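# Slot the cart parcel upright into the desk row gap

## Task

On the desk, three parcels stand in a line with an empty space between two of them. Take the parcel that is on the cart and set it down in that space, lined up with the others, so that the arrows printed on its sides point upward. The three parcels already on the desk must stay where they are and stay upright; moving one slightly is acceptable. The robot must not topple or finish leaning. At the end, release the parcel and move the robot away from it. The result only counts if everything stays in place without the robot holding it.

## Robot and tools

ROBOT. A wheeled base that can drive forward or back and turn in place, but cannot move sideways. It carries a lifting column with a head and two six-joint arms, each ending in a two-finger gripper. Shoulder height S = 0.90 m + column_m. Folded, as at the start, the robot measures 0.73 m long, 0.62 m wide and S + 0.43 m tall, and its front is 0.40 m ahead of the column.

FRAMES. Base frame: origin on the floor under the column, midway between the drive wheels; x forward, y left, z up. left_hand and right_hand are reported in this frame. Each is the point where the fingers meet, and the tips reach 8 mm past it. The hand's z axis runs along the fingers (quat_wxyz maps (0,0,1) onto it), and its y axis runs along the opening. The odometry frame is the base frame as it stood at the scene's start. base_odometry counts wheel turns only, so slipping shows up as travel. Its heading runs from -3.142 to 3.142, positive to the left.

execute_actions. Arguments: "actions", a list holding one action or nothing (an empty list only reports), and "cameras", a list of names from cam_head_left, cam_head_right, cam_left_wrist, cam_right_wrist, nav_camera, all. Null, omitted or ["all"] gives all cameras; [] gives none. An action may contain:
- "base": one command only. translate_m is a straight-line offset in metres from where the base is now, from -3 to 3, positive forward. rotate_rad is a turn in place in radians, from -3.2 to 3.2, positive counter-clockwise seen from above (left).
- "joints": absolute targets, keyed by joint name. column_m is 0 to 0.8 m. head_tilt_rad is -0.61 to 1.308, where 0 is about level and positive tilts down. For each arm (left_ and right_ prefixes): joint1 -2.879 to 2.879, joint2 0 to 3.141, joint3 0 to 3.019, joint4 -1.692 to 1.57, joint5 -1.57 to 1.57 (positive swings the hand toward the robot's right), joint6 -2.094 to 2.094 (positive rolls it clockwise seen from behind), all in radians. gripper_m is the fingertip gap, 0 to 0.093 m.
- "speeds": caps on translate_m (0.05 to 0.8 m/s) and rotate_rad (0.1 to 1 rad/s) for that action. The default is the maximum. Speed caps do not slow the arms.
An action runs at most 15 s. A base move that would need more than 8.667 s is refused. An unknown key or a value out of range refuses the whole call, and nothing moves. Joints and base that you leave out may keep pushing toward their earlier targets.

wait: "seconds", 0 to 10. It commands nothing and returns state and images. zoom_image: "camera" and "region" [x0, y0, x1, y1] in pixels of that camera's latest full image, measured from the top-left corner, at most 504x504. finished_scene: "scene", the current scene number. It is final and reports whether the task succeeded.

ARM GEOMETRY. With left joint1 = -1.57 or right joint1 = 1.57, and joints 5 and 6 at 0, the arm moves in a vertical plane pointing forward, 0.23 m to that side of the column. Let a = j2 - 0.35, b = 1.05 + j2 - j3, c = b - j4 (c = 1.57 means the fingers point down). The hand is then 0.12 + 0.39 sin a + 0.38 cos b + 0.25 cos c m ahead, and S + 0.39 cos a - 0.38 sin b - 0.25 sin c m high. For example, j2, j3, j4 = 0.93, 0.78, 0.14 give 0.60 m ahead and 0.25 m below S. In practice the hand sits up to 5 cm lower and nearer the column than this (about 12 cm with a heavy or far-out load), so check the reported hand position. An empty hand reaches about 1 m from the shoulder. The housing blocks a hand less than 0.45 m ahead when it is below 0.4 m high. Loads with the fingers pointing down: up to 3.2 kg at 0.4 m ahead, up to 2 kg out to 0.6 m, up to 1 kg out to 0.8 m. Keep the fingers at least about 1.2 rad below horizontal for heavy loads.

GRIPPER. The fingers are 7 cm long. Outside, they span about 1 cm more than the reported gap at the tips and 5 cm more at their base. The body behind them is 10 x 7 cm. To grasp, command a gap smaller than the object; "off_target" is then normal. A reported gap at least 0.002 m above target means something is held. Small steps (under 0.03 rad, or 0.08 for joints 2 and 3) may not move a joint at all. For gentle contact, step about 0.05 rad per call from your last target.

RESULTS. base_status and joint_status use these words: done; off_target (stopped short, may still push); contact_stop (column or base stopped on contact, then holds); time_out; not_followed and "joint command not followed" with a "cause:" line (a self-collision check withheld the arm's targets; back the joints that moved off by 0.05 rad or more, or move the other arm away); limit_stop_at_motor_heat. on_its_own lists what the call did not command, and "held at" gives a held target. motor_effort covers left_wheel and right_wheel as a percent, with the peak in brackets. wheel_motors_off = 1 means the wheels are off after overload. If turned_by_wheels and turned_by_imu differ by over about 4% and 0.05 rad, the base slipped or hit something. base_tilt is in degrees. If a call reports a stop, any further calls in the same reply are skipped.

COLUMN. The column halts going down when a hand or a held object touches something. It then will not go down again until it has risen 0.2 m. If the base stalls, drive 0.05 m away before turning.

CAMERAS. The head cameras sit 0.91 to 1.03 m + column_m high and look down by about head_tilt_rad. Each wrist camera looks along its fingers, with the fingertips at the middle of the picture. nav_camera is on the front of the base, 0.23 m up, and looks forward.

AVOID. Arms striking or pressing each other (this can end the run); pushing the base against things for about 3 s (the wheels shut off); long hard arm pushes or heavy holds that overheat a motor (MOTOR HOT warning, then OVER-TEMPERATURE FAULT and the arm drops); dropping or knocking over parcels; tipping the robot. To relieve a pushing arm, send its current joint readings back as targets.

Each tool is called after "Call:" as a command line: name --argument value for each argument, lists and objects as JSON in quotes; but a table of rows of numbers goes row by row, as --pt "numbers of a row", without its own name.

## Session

Call:
execute_actions --actions '[]'

Scene clock: 0.00 s.
Joint torques (N m, as the arm reports them, + toward a larger angle): no reading
base_odometry: x=+0.000 y=+0.000 heading=+0.000 (m, m, rad; odometry frame)
turned_by_wheels: +0.000 (rad since the last result)
turned_by_imu: +0.000 (rad since the last result)
base_tilt: forward=+0.1 right=-0.1 (deg)
base_status: not commanded
joint_positions: column_m=+0.557 head_tilt_rad=+0.895 left_joint1_rad=-1.568 left_joint2_rad=+0.901 left_joint3_rad=+0.385 left_joint4_rad=-0.983 left_joint5_rad=-0.055 left_joint6_rad=-0.024 left_gripper_m=+0.095 right_joint1_rad=+1.569 right_joint2_rad=+0.876 right_joint3_rad=+0.412 right_joint4_rad=-0.934 right_joint5_rad=-0.003 right_joint6_rad=-0.002 right_gripper_m=+0.094
joint_status: not commanded
wheel_motors_off: 0
motor_effort: left_wheel=+0 right_wheel=+3 (%)
left_hand: x=+0.1261 y=+0.2344 z=+1.2665 quat_wxyz=(+0.468, -0.001, -0.883, -0.030) (m; base frame)
right_hand: x=+0.1524 y=-0.2254 z=+1.2523 quat_wxyz=(+0.424, -0.001, -0.906, -0.001) (m; base frame)
pictures: cam_head_left, cam_head_right, cam_left_wrist, cam_right_wrist, nav_camera
Images, in order (width x height): cam_head_left 896x504, cam_head_right 896x504, cam_left_wrist 504x504, cam_right_wrist 504x504, nav_camera 896x504.

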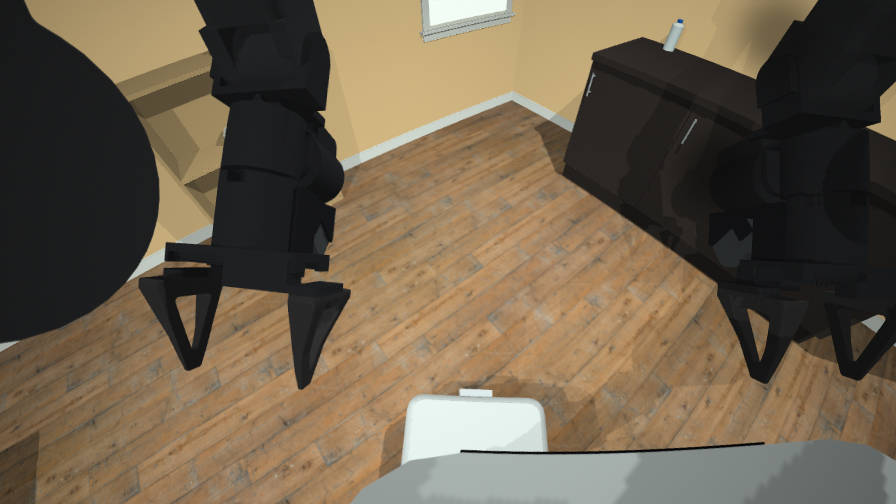

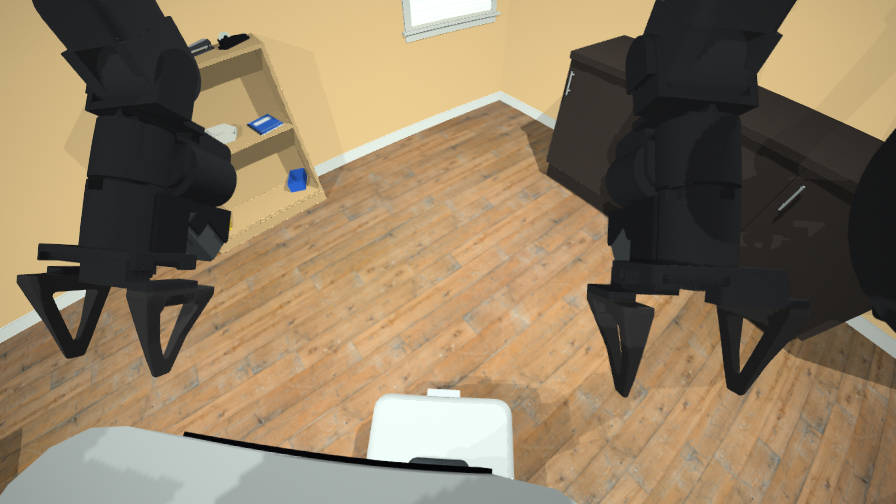

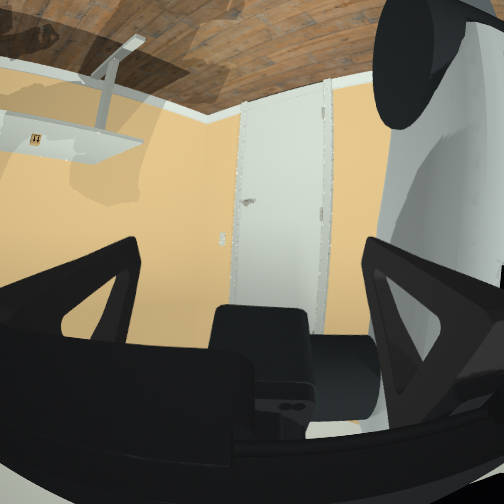

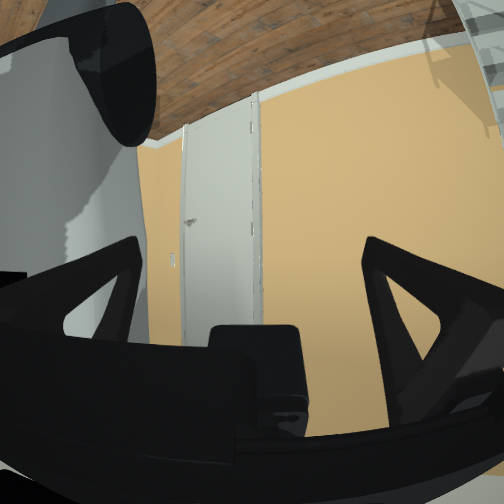

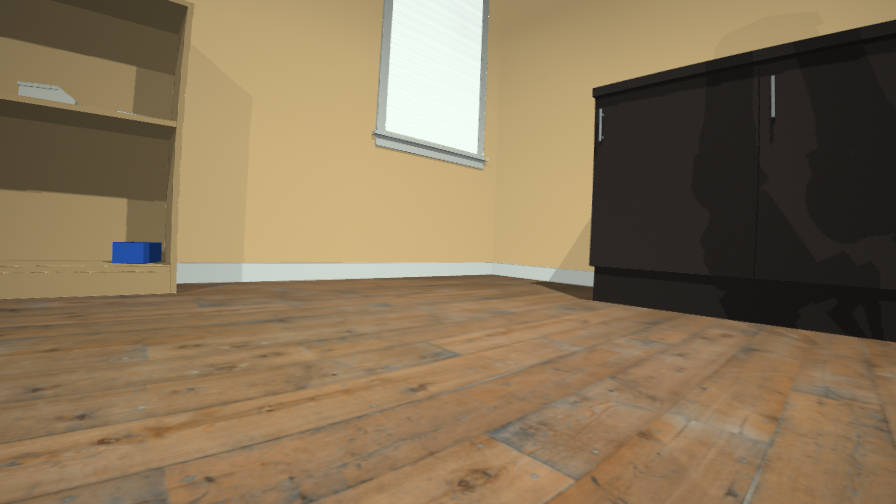

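Call:
execute_actions --actions '[{"base":{"rotate_rad":-2.0},"joints":{"head_tilt_rad":0.6}}]' --cameras '["cam_head_left","cam_head_right","nav_camera"]'

Scene clock: 4.77 s.
Joint torques (N m, as the arm reports them, + toward a larger angle): left_arm=[ 0.01 -7.32 -0.86 -1.66 -0.14  0.04] | right_arm=[-0.22 -9.17 -0.73 -1.2  -0.04  0.13]
base_odometry: x=+0.000 y=+0.000 heading=-1.999 (m, m, rad; odometry frame)
turned_by_wheels: -1.999 (rad since the last result)
turned_by_imu: -1.965 (rad since the last result)
base_tilt: forward=+0.0 right=-0.1 (deg)
base_status: done
joint_positions: column_m=+0.557 head_tilt_rad=+0.618 left_joint1_rad=-1.568 left_joint2_rad=+0.901 left_joint3_rad=+0.385 left_joint4_rad=-0.983 left_joint5_rad=-0.055 left_joint6_rad=-0.024 left_gripper_m=+0.095 right_joint1_rad=+1.569 right_joint2_rad=+0.876 right_joint3_rad=+0.412 right_joint4_rad=-0.934 right_joint5_rad=-0.003 right_joint6_rad=-0.002 right_gripper_m=+0.094
joint_status: all done
wheel_motors_off: 0
motor_effort: left_wheel=+4(37) right_wheel=-5(37) (%)
left_hand: x=+0.1261 y=+0.2344 z=+1.2665 quat_wxyz=(+0.468, -0.001, -0.883, -0.030) (m; base frame)
right_hand: x=+0.1524 y=-0.2254 z=+1.2523 quat_wxyz=(+0.424, -0.001, -0.906, -0.001) (m; base frame)
pictures: cam_head_left, cam_head_right, nav_camera
Images, in order (width x height): cam_head_left 896x504, cam_head_right 896x504, nav_camera 896x504.

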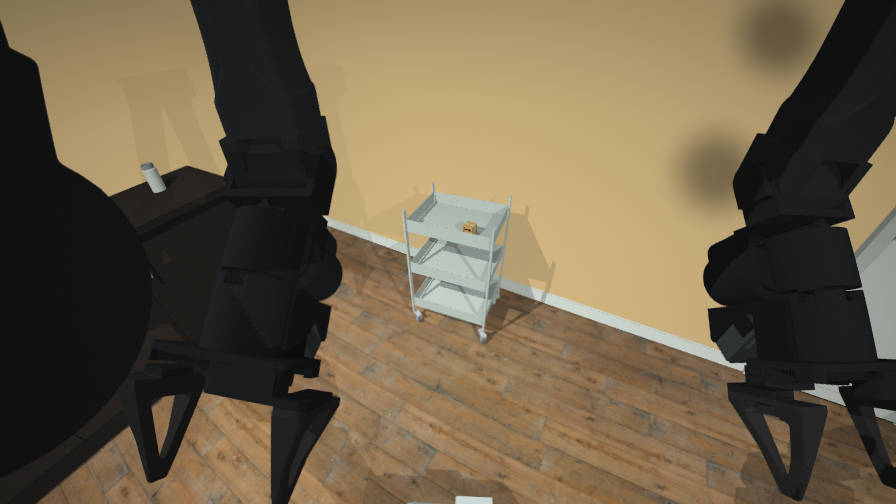

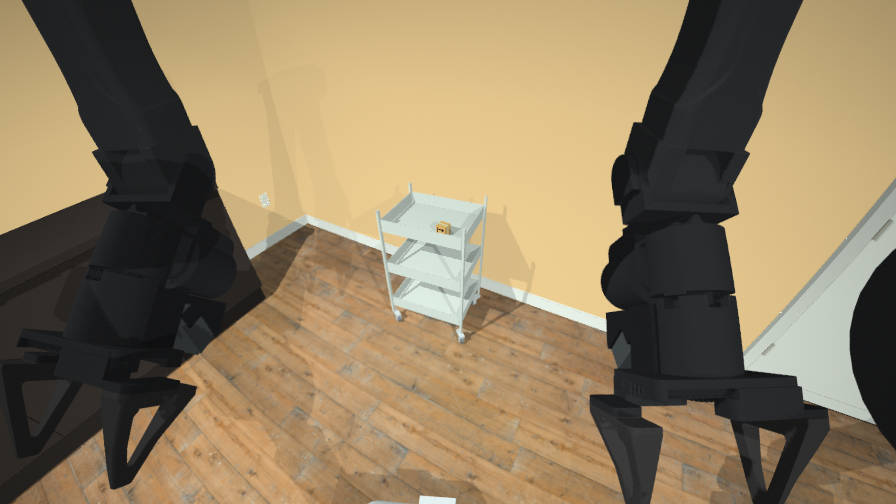

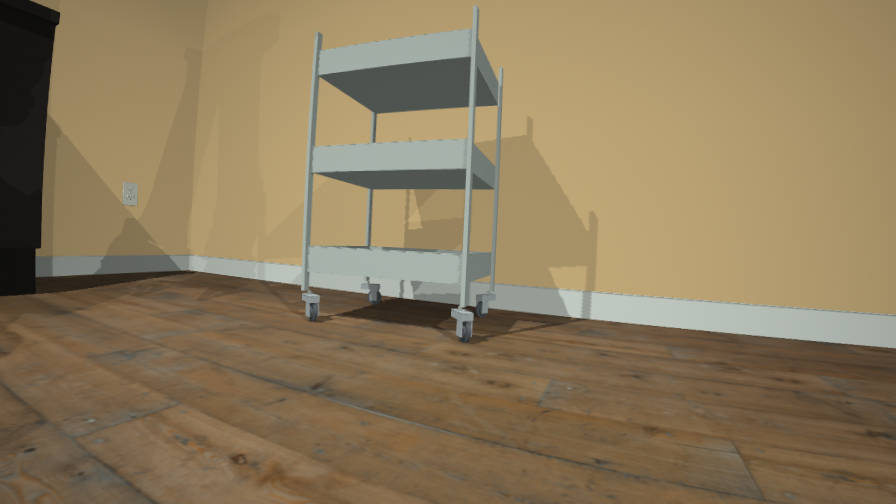

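Call:
zoom_image --camera "cam_head_left" --region '[400,180,520,260]'

Call:
execute_actions --actions '[{"base":{"rotate_rad":0.16},"joints":{"right_joint2_rad":1.55,"right_joint3_rad":1.7,"right_joint4_rad":-0.67,"right_joint5_rad":0,"right_joint6_rad":0,"head_tilt_rad":0.9,"column_m":0.48}}]' --cameras '[]'

Call:
execute_actions --actions '[{"base":{"translate_m":0.62}}]' --cameras '["cam_head_right","cam_right_wrist","nav_camera"]'

Region (400, 180, 520, 260) of cam_head_left's 896x504 image, scaled by 4.200, with more detail than that image has.

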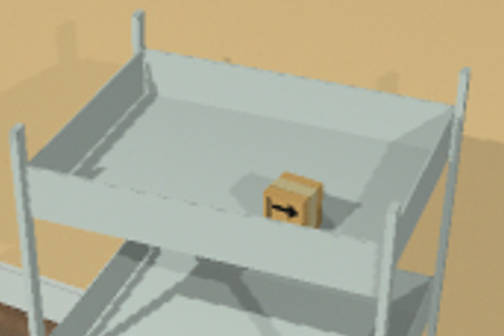

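Scene clock: 9.57 s.
Joint torques (N m, as the arm reports them, + toward a larger angle): left_arm=[ 0.08 -7.23 -0.96 -1.69 -0.14  0.04] | right_arm=[ -0.61 -24.01   7.48   0.68   0.     0.15]
base_odometry: x=+0.000 y=+0.000 heading=-1.840 (m, m, rad; odometry frame)
turned_by_wheels: +0.159 (rad since the last result)
turned_by_imu: +0.158 (rad since the last result)
base_tilt: forward=-0.1 right=-0.1 (deg)
base_status: done
joint_positions: column_m=+0.480 head_tilt_rad=+0.901 left_joint1_rad=-1.568 left_joint2_rad=+0.901 left_joint3_rad=+0.385 left_joint4_rad=-0.983 left_joint5_rad=-0.055 left_joint6_rad=-0.024 left_gripper_m=+0.095 right_joint1_rad=+1.569 right_joint2_rad=+1.547 right_joint3_rad=+1.686 right_joint4_rad=-0.675 right_joint5_rad=-0.001 right_joint6_rad=-0.002 right_gripper_m=+0.094
joint_status: all done
wheel_motors_off: 0
motor_effort: left_wheel=-5(19) right_wheel=+6(21) (%)
left_hand: x=+0.1261 y=+0.2344 z=+1.1898 quat_wxyz=(+0.468, -0.001, -0.883, -0.030) (m; base frame)
right_hand: x=+0.7145 y=-0.2266 z=+0.9743 quat_wxyz=(+0.006, +0.000, -1.000, +0.000) (m; base frame)
pictures: none
No camera images: the call's "cameras" was empty. Leave "cameras" out to get every camera's image.

Scene clock: 12.33 s.
Joint torques (N m, as the arm reports them, + toward a larger angle): left_arm=[-0.3  -7.77 -1.06 -1.72 -0.15  0.03] | right_arm=[ -0.21 -23.91   7.69   0.55   0.02   0.17]
base_odometry: x=-0.165 y=-0.598 heading=-1.841 (m, m, rad; odometry frame)
turned_by_wheels: -0.001 (rad since the last result)
turned_by_imu: +0.001 (rad since the last result)
base_tilt: forward=+0.0 right=-0.2 (deg)
base_status: done
joint_positions: column_m=+0.480 head_tilt_rad=+0.902 left_joint1_rad=-1.568 left_joint2_rad=+0.901 left_joint3_rad=+0.386 left_joint4_rad=-0.983 left_joint5_rad=-0.055 left_joint6_rad=-0.024 left_gripper_m=+0.095 right_joint1_rad=+1.569 right_joint2_rad=+1.547 right_joint3_rad=+1.686 right_joint4_rad=-0.675 right_joint5_rad=-0.001 right_joint6_rad=-0.002 right_gripper_m=+0.094
joint_status: not commanded
wheel_motors_off: 0
motor_effort: left_wheel=-1(37) right_wheel=+0(54) (%)
left_hand: x=+0.1271 y=+0.2344 z=+1.1894 quat_wxyz=(+0.467, -0.001, -0.884, -0.030) (m; base frame)
right_hand: x=+0.7145 y=-0.2266 z=+0.9743 quat_wxyz=(+0.006, +0.000, -1.000, +0.000) (m; base frame)
pictures: cam_head_right, cam_right_wrist, nav_camera
Images, in order (width x height): cam_head_right 896x504, cam_right_wrist 504x504, nav_camera 896x504.

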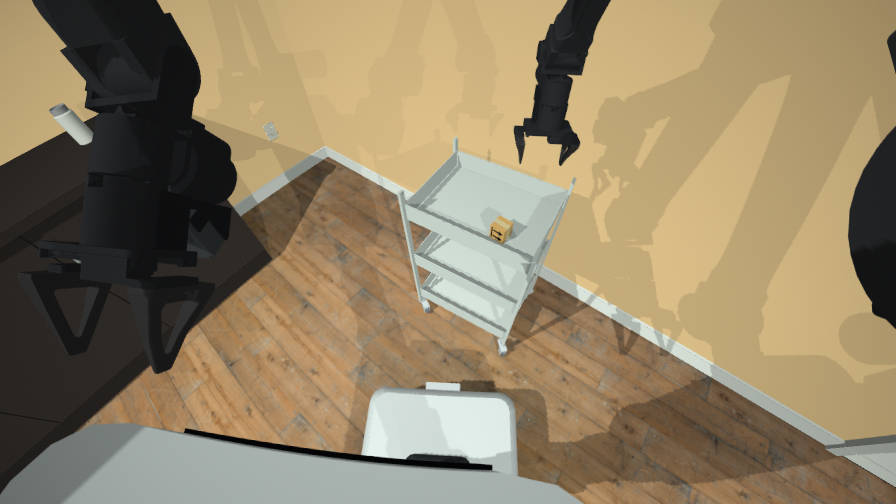

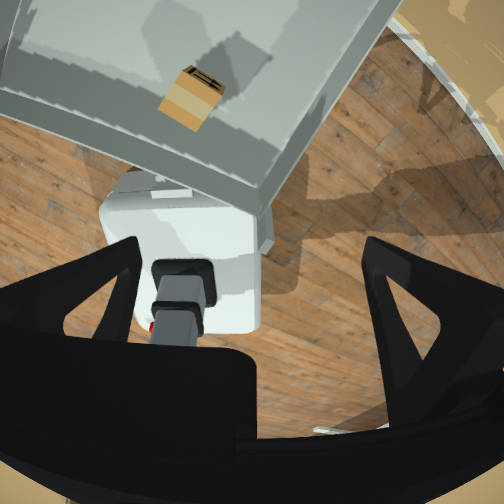

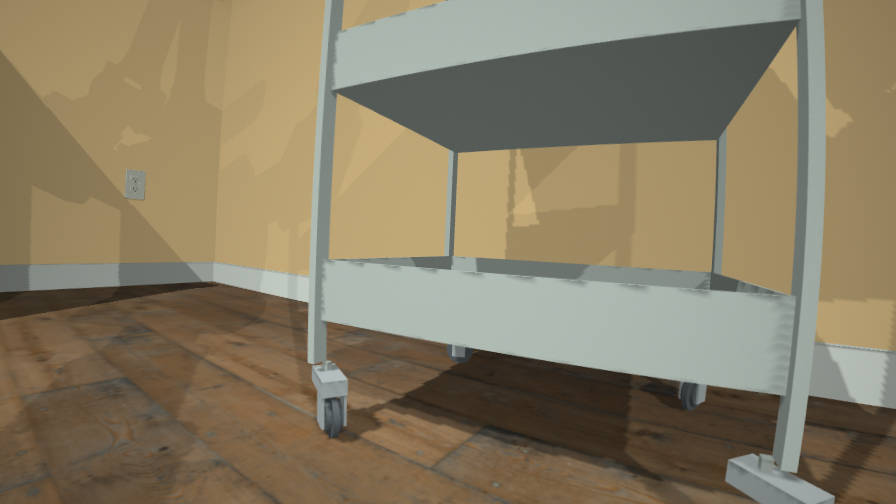

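Call:
execute_actions --actions '[{"joints":{"right_joint1_rad":1.665,"right_joint6_rad":2.09,"column_m":0.3}}]' --cameras '["cam_head_right","cam_right_wrist"]'

Scene clock: 17.97 s.
Joint torques (N m, as the arm reports them, + toward a larger angle): left_arm=[-0.24 -6.97 -1.19 -1.74 -0.16  0.04] | right_arm=[  0.06 -24.02   7.48   0.51   0.02   0.28]
base_odometry: x=-0.165 y=-0.598 heading=-1.841 (m, m, rad; odometry frame)
turned_by_wheels: +0.000 (rad since the last result)
turned_by_imu: +0.001 (rad since the last result)
base_tilt: forward=+0.1 right=-0.1 (deg)
base_status: not commanded
joint_positions: column_m=+0.300 head_tilt_rad=+0.902 left_joint1_rad=-1.568 left_joint2_rad=+0.901 left_joint3_rad=+0.386 left_joint4_rad=-0.983 left_joint5_rad=-0.055 left_joint6_rad=-0.024 left_gripper_m=+0.095 right_joint1_rad=+1.677 right_joint2_rad=+1.547 right_joint3_rad=+1.686 right_joint4_rad=-0.675 right_joint5_rad=+0.000 right_joint6_rad=+2.075 right_gripper_m=+0.094
joint_status: all done
joint sent to its limit — the command would take right_joint6_rad past its upper limit, so that joint was sent only as far as its limit.
wheel_motors_off: 0
motor_effort: left_wheel=-4(4) right_wheel=+4(5) (%)
left_hand: x=+0.1271 y=+0.2344 z=+1.0094 quat_wxyz=(+0.467, -0.001, -0.884, -0.030) (m; base frame)
right_hand: x=+0.7126 y=-0.1543 z=+0.7976 quat_wxyz=(+0.043, -0.846, -0.531, -0.018) (m; base frame)
pictures: cam_head_right, cam_right_wrist
Images, in order (width x height): cam_head_right 896x504, cam_right_wrist 504x504.

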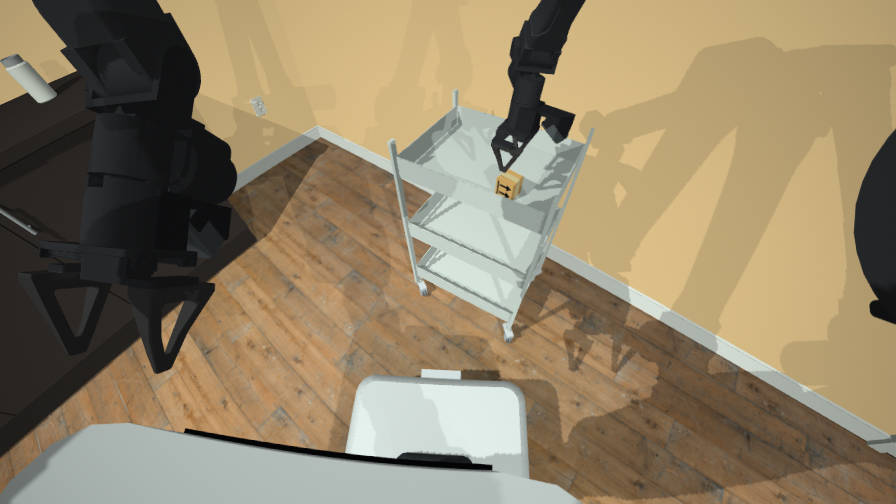

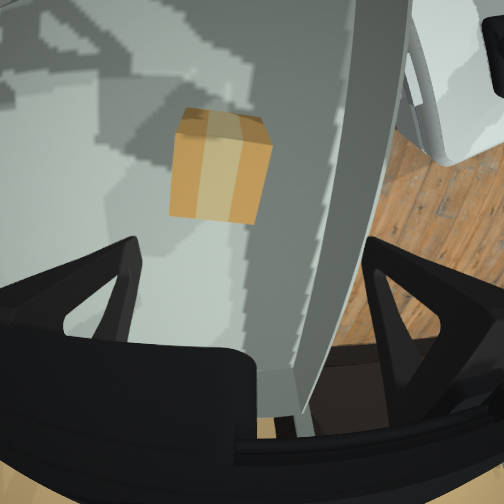

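Call:
execute_actions --actions '[{"base":{"translate_m":0.016},"joints":{"right_joint1_rad":1.65,"column_m":0.24,"right_gripper_m":0.085}}]' --cameras '["cam_head_right","cam_right_wrist"]'

Scene clock: 21.93 s.
Joint torques (N m, as the arm reports them, + toward a larger angle): left_arm=[-0.25 -7.5  -0.95 -1.68 -0.16  0.04] | right_arm=[  0.31 -23.97   7.3    0.38   0.02   0.25]
base_odometry: x=-0.169 y=-0.613 heading=-1.842 (m, m, rad; odometry frame)
turned_by_wheels: -0.001 (rad since the last result)
turned_by_imu: +0.000 (rad since the last result)
base_tilt: forward=+0.1 right=-0.1 (deg)
base_status: done
joint_positions: column_m=+0.240 head_tilt_rad=+0.902 left_joint1_rad=-1.568 left_joint2_rad=+0.900 left_joint3_rad=+0.385 left_joint4_rad=-0.983 left_joint5_rad=-0.055 left_joint6_rad=-0.024 left_gripper_m=+0.095 right_joint1_rad=+1.660 right_joint2_rad=+1.547 right_joint3_rad=+1.686 right_joint4_rad=-0.675 right_joint5_rad=+0.000 right_joint6_rad=+2.075 right_gripper_m=+0.085
joint_status: all done
wheel_motors_off: 0
motor_effort: left_wheel=-1(31) right_wheel=+1(33) (%)
left_hand: x=+0.1264 y=+0.2344 z=+0.9497 quat_wxyz=(+0.468, -0.001, -0.883, -0.030) (m; base frame)
right_hand: x=+0.7135 y=-0.1660 z=+0.7367 quat_wxyz=(+0.036, -0.849, -0.527, -0.015) (m; base frame)
pictures: cam_head_right, cam_right_wrist
Images, in order (width x height): cam_head_right 896x504, cam_right_wrist 504x504.

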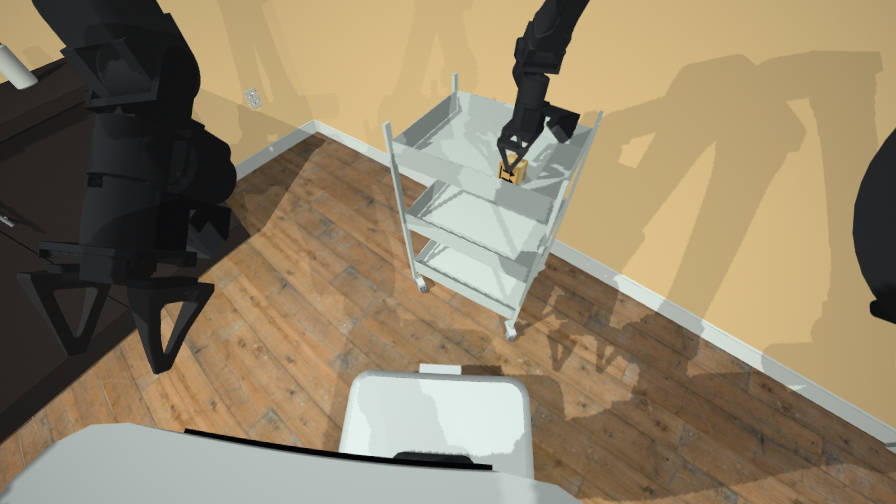

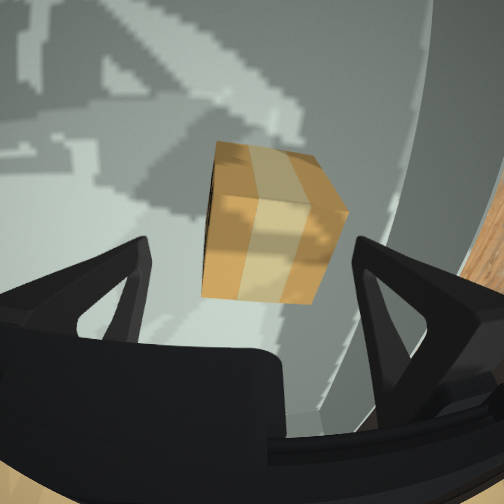

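Call:
execute_actions --actions '[{"joints":{"right_joint1_rad":1.63,"column_m":0.195}}]' --cameras '["cam_right_wrist"]'

Scene clock: 25.03 s.
Joint torques (N m, as the arm reports them, + toward a larger angle): left_arm=[-0.15 -7.16 -1.02 -1.71 -0.15  0.05] | right_arm=[  0.11 -24.29   7.41   0.42   0.03   0.27]
base_odometry: x=-0.169 y=-0.613 heading=-1.842 (m, m, rad; odometry frame)
turned_by_wheels: +0.000 (rad since the last result)
turned_by_imu: +0.001 (rad since the last result)
base_tilt: forward=+0.1 right=-0.3 (deg)
base_status: not commanded
joint_positions: column_m=+0.195 head_tilt_rad=+0.902 left_joint1_rad=-1.568 left_joint2_rad=+0.900 left_joint3_rad=+0.385 left_joint4_rad=-0.983 left_joint5_rad=-0.055 left_joint6_rad=-0.024 left_gripper_m=+0.095 right_joint1_rad=+1.638 right_joint2_rad=+1.547 right_joint3_rad=+1.686 right_joint4_rad=-0.675 right_joint5_rad=+0.000 right_joint6_rad=+2.075 right_gripper_m=+0.085
joint_status: all done
wheel_motors_off: 0
motor_effort: left_wheel=-1(1) right_wheel=+1(1) (%)
left_hand: x=+0.1264 y=+0.2344 z=+0.9047 quat_wxyz=(+0.468, -0.001, -0.883, -0.030) (m; base frame)
right_hand: x=+0.7140 y=-0.1802 z=+0.6907 quat_wxyz=(+0.028, -0.852, -0.523, -0.010) (m; base frame)
pictures: cam_right_wrist
Images, in order (width x height): cam_right_wrist 504x504.

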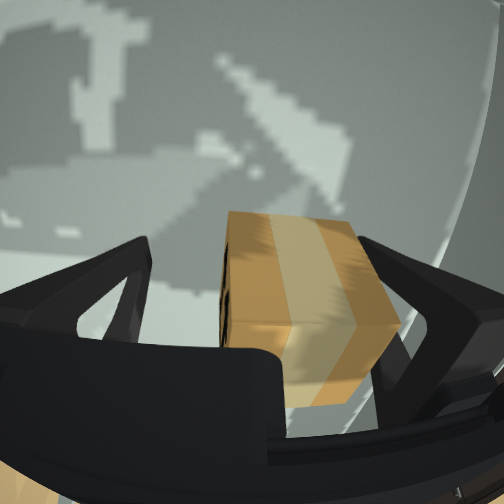

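Call:
execute_actions --actions '[{"joints":{"right_gripper_m":0.03}}]' --cameras '["cam_right_wrist","cam_head_right"]'

Call:
execute_actions --actions '[{"joints":{"column_m":0.5,"right_joint1_rad":1.57}}]' --cameras '["cam_right_wrist"]'

Call:
execute_actions --actions '[{"base":{"translate_m":-0.55},"joints":{"right_joint6_rad":0,"right_joint2_rad":1.15,"right_joint3_rad":1.2,"right_joint4_rad":0.65,"head_tilt_rad":0.6}}]' --cameras '["cam_right_wrist"]'

Scene clock: 27.80 s.
Joint torques (N m, as the arm reports them, + toward a larger angle): left_arm=[-0.32 -7.82 -1.08 -1.68 -0.14  0.06] | right_arm=[ -0.07 -24.42   7.4    0.43  -0.01   0.22]
base_odometry: x=-0.169 y=-0.613 heading=-1.842 (m, m, rad; odometry frame)
turned_by_wheels: +0.000 (rad since the last result)
turned_by_imu: +0.001 (rad since the last result)
base_tilt: forward=+0.1 right=-0.1 (deg)
base_status: not commanded
joint_positions: column_m=+0.195 head_tilt_rad=+0.902 left_joint1_rad=-1.568 left_joint2_rad=+0.900 left_joint3_rad=+0.385 left_joint4_rad=-0.983 left_joint5_rad=-0.055 left_joint6_rad=-0.024 left_gripper_m=+0.095 right_joint1_rad=+1.638 right_joint2_rad=+1.547 right_joint3_rad=+1.686 right_joint4_rad=-0.675 right_joint5_rad=+0.000 right_joint6_rad=+2.075 right_gripper_m=+0.049
joint_status: right_gripper_m off_target (ended at +0.049, target +0.030)
wheel_motors_off: 0
motor_effort: left_wheel=-1(1) right_wheel=+1(1) (%)
left_hand: x=+0.1264 y=+0.2344 z=+0.9047 quat_wxyz=(+0.468, -0.001, -0.883, -0.030) (m; base frame)
right_hand: x=+0.7140 y=-0.1803 z=+0.6907 quat_wxyz=(+0.028, -0.852, -0.523, -0.010) (m; base frame)
pictures: cam_head_right, cam_right_wrist
Images, in order (width x height): cam_head_right 896x504, cam_right_wrist 504x504.

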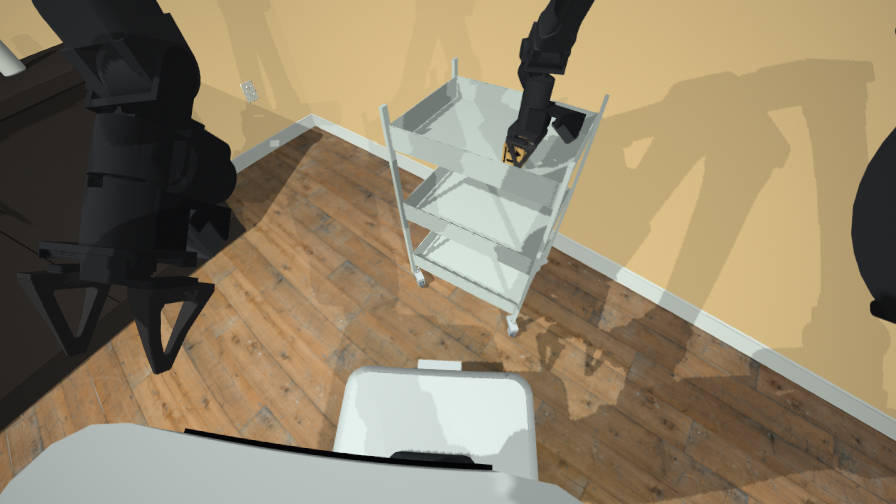

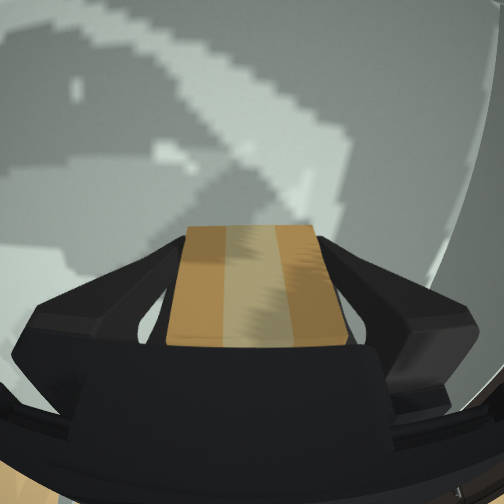

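Scene clock: 32.33 s.
Joint torques (N m, as the arm reports them, + toward a larger angle): left_arm=[-0.11 -7.4  -0.95 -1.69 -0.15  0.05] | right_arm=[  0.35 -23.53   7.15   0.42   0.03   0.26]
base_odometry: x=-0.169 y=-0.613 heading=-1.842 (m, m, rad; odometry frame)
turned_by_wheels: +0.000 (rad since the last result)
turned_by_imu: +0.001 (rad since the last result)
base_tilt: forward=+0.0 right=+0.0 (deg)
base_status: not commanded
joint_positions: column_m=+0.500 head_tilt_rad=+0.902 left_joint1_rad=-1.568 left_joint2_rad=+0.900 left_joint3_rad=+0.385 left_joint4_rad=-0.983 left_joint5_rad=-0.055 left_joint6_rad=-0.024 left_gripper_m=+0.095 right_joint1_rad=+1.564 right_joint2_rad=+1.547 right_joint3_rad=+1.686 right_joint4_rad=-0.675 right_joint5_rad=+0.000 right_joint6_rad=+2.075 right_gripper_m=+0.049
joint_status: all done
wheel_motors_off: 0
motor_effort: left_wheel=-1(1) right_wheel=+1(1) (%)
left_hand: x=+0.1264 y=+0.2344 z=+1.2096 quat_wxyz=(+0.468, -0.001, -0.883, -0.030) (m; base frame)
right_hand: x=+0.7146 y=-0.2300 z=+0.9941 quat_wxyz=(+0.000, -0.862, -0.507, +0.007) (m; base frame)
pictures: cam_right_wrist
Images, in order (width x height): cam_right_wrist 504x504.

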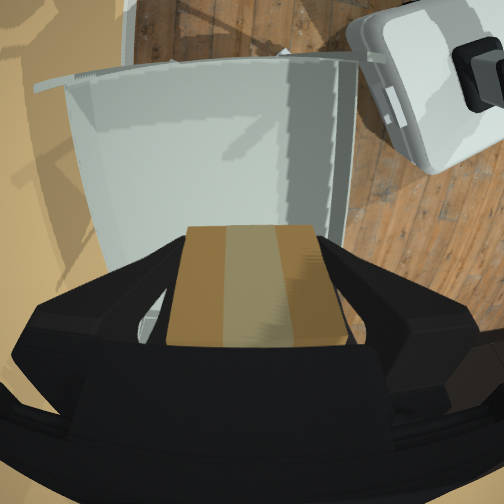

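Scene clock: 35.10 s.
Joint torques (N m, as the arm reports them, + toward a larger angle): left_arm=[-0.2  -6.92 -0.82 -1.72 -0.14  0.05] | right_arm=[  0.34 -21.4    7.38   2.83  -0.05   0.  ]
base_odometry: x=-0.022 y=-0.083 heading=-1.844 (m, m, rad; odometry frame)
turned_by_wheels: -0.002 (rad since the last result)
turned_by_imu: -0.003 (rad since the last result)
base_tilt: forward=+0.1 right=-0.1 (deg)
base_status: done
joint_positions: column_m=+0.500 head_tilt_rad=+0.617 left_joint1_rad=-1.568 left_joint2_rad=+0.900 left_joint3_rad=+0.384 left_joint4_rad=-0.983 left_joint5_rad=-0.055 left_joint6_rad=-0.024 left_gripper_m=+0.095 right_joint1_rad=+1.564 right_joint2_rad=+1.147 right_joint3_rad=+1.198 right_joint4_rad=+0.630 right_joint5_rad=+0.000 right_joint6_rad=+0.013 right_gripper_m=+0.049
joint_status: all done
wheel_motors_off: 0
motor_effort: left_wheel=-2(43) right_wheel=+1(48) (%)
left_hand: x=+0.1258 y=+0.2344 z=+1.2098 quat_wxyz=(+0.468, -0.001, -0.883, -0.030) (m; base frame)
right_hand: x=+0.8376 y=-0.2288 z=+1.2612 quat_wxyz=(-0.567, -0.005, -0.824, +0.000) (m; base frame)
pictures: cam_right_wrist
Images, in order (width x height): cam_right_wrist 504x504.

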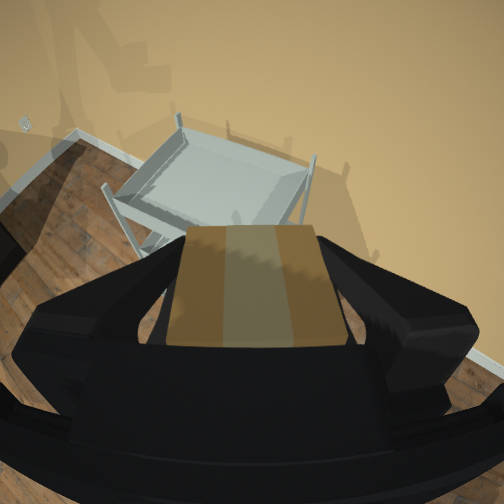

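Call:
execute_actions --actions '[{"base":{"rotate_rad":-1.6}}]' --cameras '["cam_head_left","cam_head_right","nav_camera"]'

Scene clock: 39.03 s.
Joint torques (N m, as the arm reports them, + toward a larger angle): left_arm=[-0.12 -7.36 -0.69 -1.66 -0.14  0.05] | right_arm=[ -0.15 -21.08   7.34   2.88  -0.04  -0.01]
base_odometry: x=-0.022 y=-0.083 heading=+2.840 (m, m, rad; odometry frame)
turned_by_wheels: -1.599 (rad since the last result)
turned_by_imu: -1.573 (rad since the last result)
base_tilt: forward=+0.1 right=-0.1 (deg)
base_status: done
joint_positions: column_m=+0.500 head_tilt_rad=+0.617 left_joint1_rad=-1.568 left_joint2_rad=+0.900 left_joint3_rad=+0.384 left_joint4_rad=-0.983 left_joint5_rad=-0.055 left_joint6_rad=-0.024 left_gripper_m=+0.095 right_joint1_rad=+1.565 right_joint2_rad=+1.147 right_joint3_rad=+1.198 right_joint4_rad=+0.630 right_joint5_rad=+0.000 right_joint6_rad=+0.013 right_gripper_m=+0.049
joint_status: not commanded
wheel_motors_off: 0
motor_effort: left_wheel=+4(41) right_wheel=-5(34) (%)
left_hand: x=+0.1258 y=+0.2344 z=+1.2098 quat_wxyz=(+0.468, -0.001, -0.883, -0.030) (m; base frame)
right_hand: x=+0.8376 y=-0.2283 z=+1.2612 quat_wxyz=(-0.567, -0.005, -0.824, -0.001) (m; base frame)
pictures: cam_head_left, cam_head_right, nav_camera
Images, in order (width x height): cam_head_left 896x504, cam_head_right 896x504, nav_camera 896x504.

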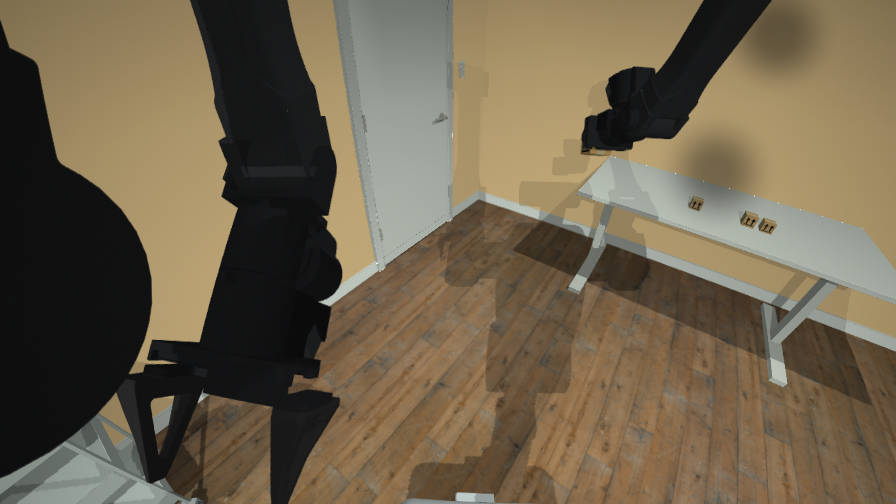

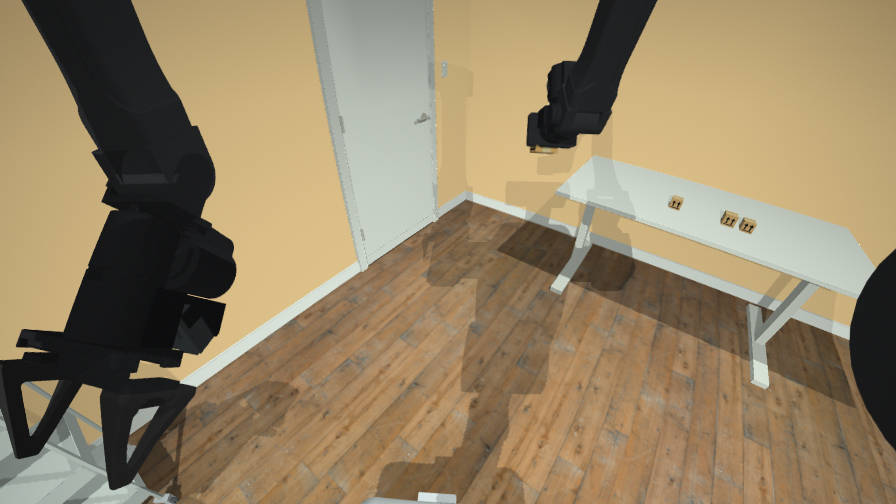

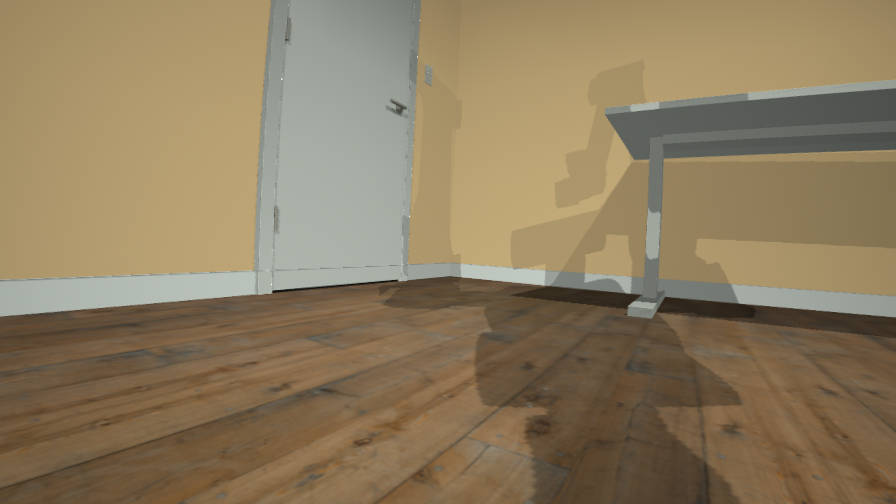

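Call:
execute_actions --actions '[{"base":{"rotate_rad":-0.55}}]' --cameras '["cam_head_left","cam_head_right","nav_camera"]'

Scene clock: 42.23 s.
Joint torques (N m, as the arm reports them, + toward a larger angle): left_arm=[-0.27 -7.3  -0.95 -1.67 -0.15  0.05] | right_arm=[  0.13 -21.34   7.53   2.72  -0.03  -0.03]
base_odometry: x=-0.022 y=-0.083 heading=+2.291 (m, m, rad; odometry frame)
turned_by_wheels: -0.549 (rad since the last result)
turned_by_imu: -0.541 (rad since the last result)
base_tilt: forward=+0.0 right=-0.1 (deg)
base_status: done
joint_positions: column_m=+0.500 head_tilt_rad=+0.617 left_joint1_rad=-1.568 left_joint2_rad=+0.900 left_joint3_rad=+0.384 left_joint4_rad=-0.983 left_joint5_rad=-0.055 left_joint6_rad=-0.024 left_gripper_m=+0.095 right_joint1_rad=+1.566 right_joint2_rad=+1.147 right_joint3_rad=+1.198 right_joint4_rad=+0.630 right_joint5_rad=+0.000 right_joint6_rad=+0.013 right_gripper_m=+0.049
joint_status: not commanded
wheel_motors_off: 0
motor_effort: left_wheel=+4(22) right_wheel=-5(31) (%)
left_hand: x=+0.1258 y=+0.2344 z=+1.2098 quat_wxyz=(+0.468, -0.001, -0.883, -0.030) (m; base frame)
right_hand: x=+0.8376 y=-0.2279 z=+1.2612 quat_wxyz=(-0.567, -0.005, -0.824, -0.001) (m; base frame)
pictures: cam_head_left, cam_head_right, nav_camera
Images, in order (width x height): cam_head_left 896x504, cam_head_right 896x504, nav_camera 896x504.

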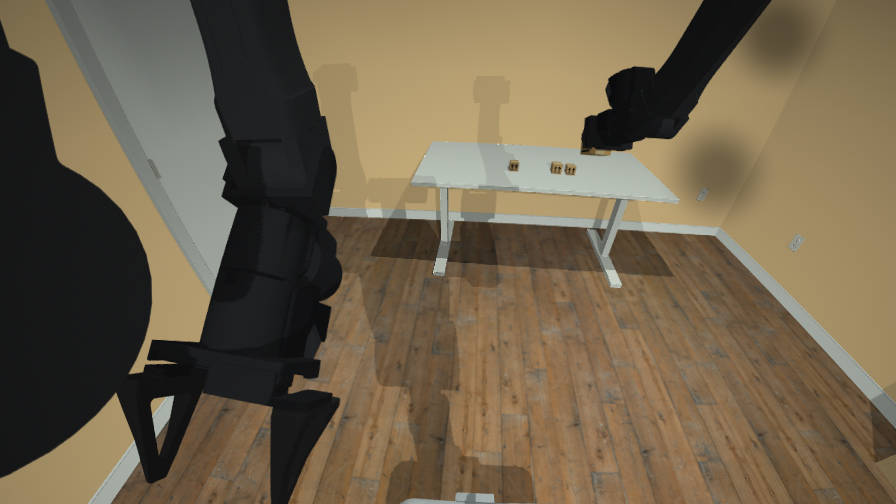

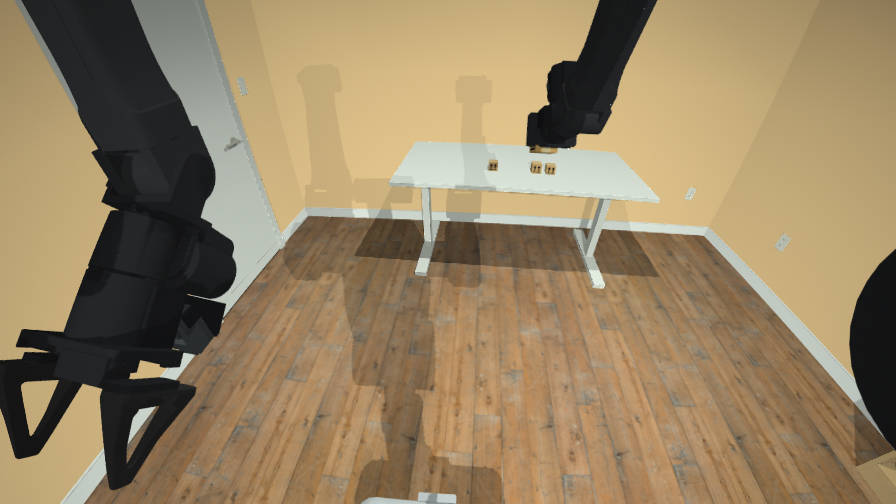

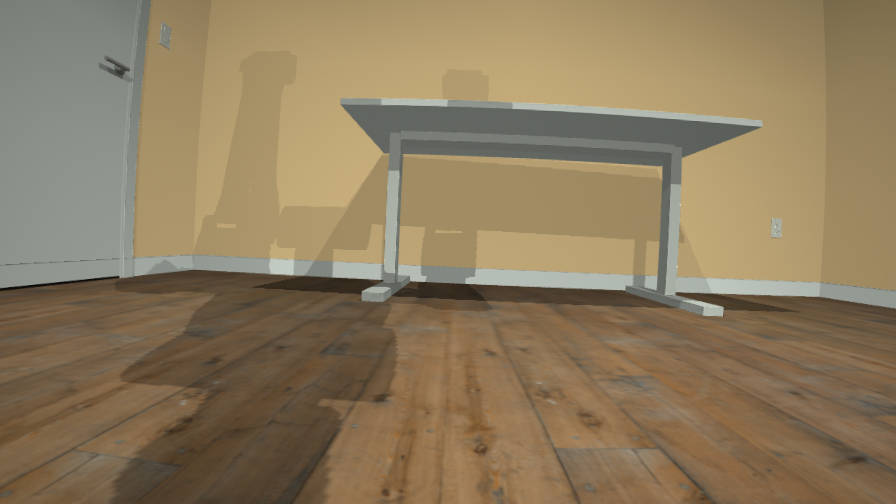

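Call:
execute_actions --actions '[{"base":{"translate_m":0.62},"joints":{"column_m":0.15,"right_joint1_rad":1.49}}]' --cameras '["cam_head_left","cam_right_wrist","nav_camera"]'

Scene clock: 49.90 s.
Joint torques (N m, as the arm reports them, + toward a larger angle): left_arm=[-0.25 -7.51 -1.27 -1.68 -0.14  0.05] | right_arm=[ -0.31 -21.08   7.53   2.75   0.04  -0.05]
base_odometry: x=-0.431 y=+0.383 heading=+2.291 (m, m, rad; odometry frame)
turned_by_wheels: +0.000 (rad since the last result)
turned_by_imu: +0.003 (rad since the last result)
base_tilt: forward=+0.0 right=-0.1 (deg)
base_status: done
joint_positions: column_m=+0.150 head_tilt_rad=+0.617 left_joint1_rad=-1.568 left_joint2_rad=+0.900 left_joint3_rad=+0.386 left_joint4_rad=-0.983 left_joint5_rad=-0.055 left_joint6_rad=-0.024 left_gripper_m=+0.095 right_joint1_rad=+1.486 right_joint2_rad=+1.148 right_joint3_rad=+1.197 right_joint4_rad=+0.630 right_joint5_rad=+0.001 right_joint6_rad=+0.013 right_gripper_m=+0.049
joint_status: all done
wheel_motors_off: 0
motor_effort: left_wheel=+0(40) right_wheel=+0(48) (%)
left_hand: x=+0.1270 y=+0.2344 z=+0.8595 quat_wxyz=(+0.467, -0.001, -0.884, -0.030) (m; base frame)
right_hand: x=+0.8362 y=-0.2679 z=+0.9122 quat_wxyz=(-0.566, -0.002, -0.824, +0.039) (m; base frame)
pictures: cam_head_left, cam_right_wrist, nav_camera
Images, in order (width x height): cam_head_left 896x504, cam_right_wrist 504x504, nav_camera 896x504.

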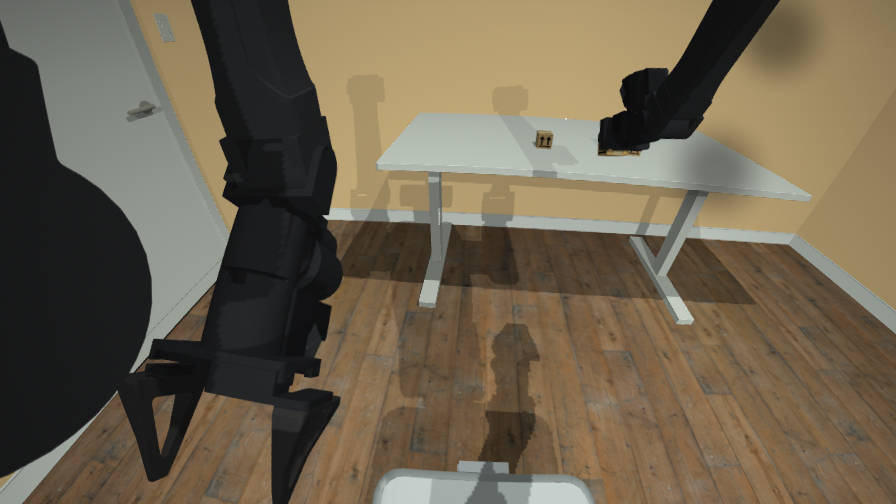

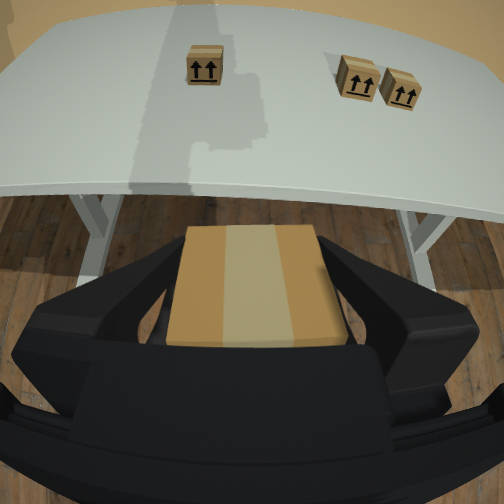

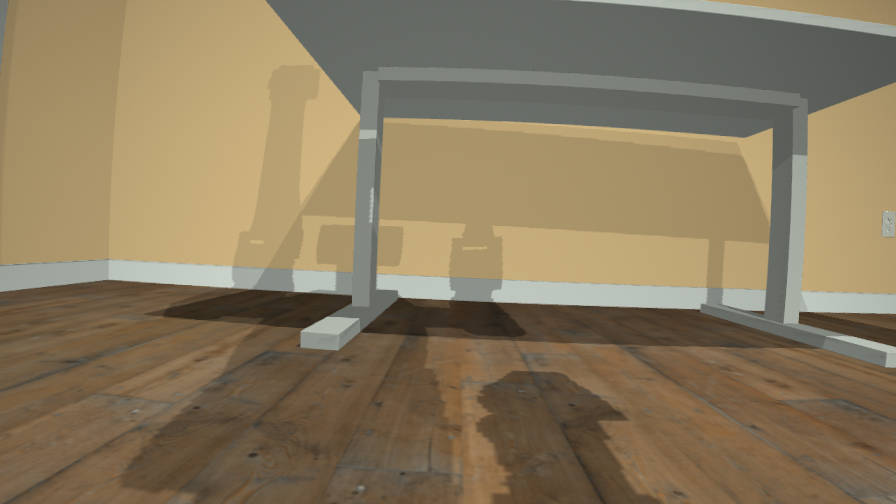

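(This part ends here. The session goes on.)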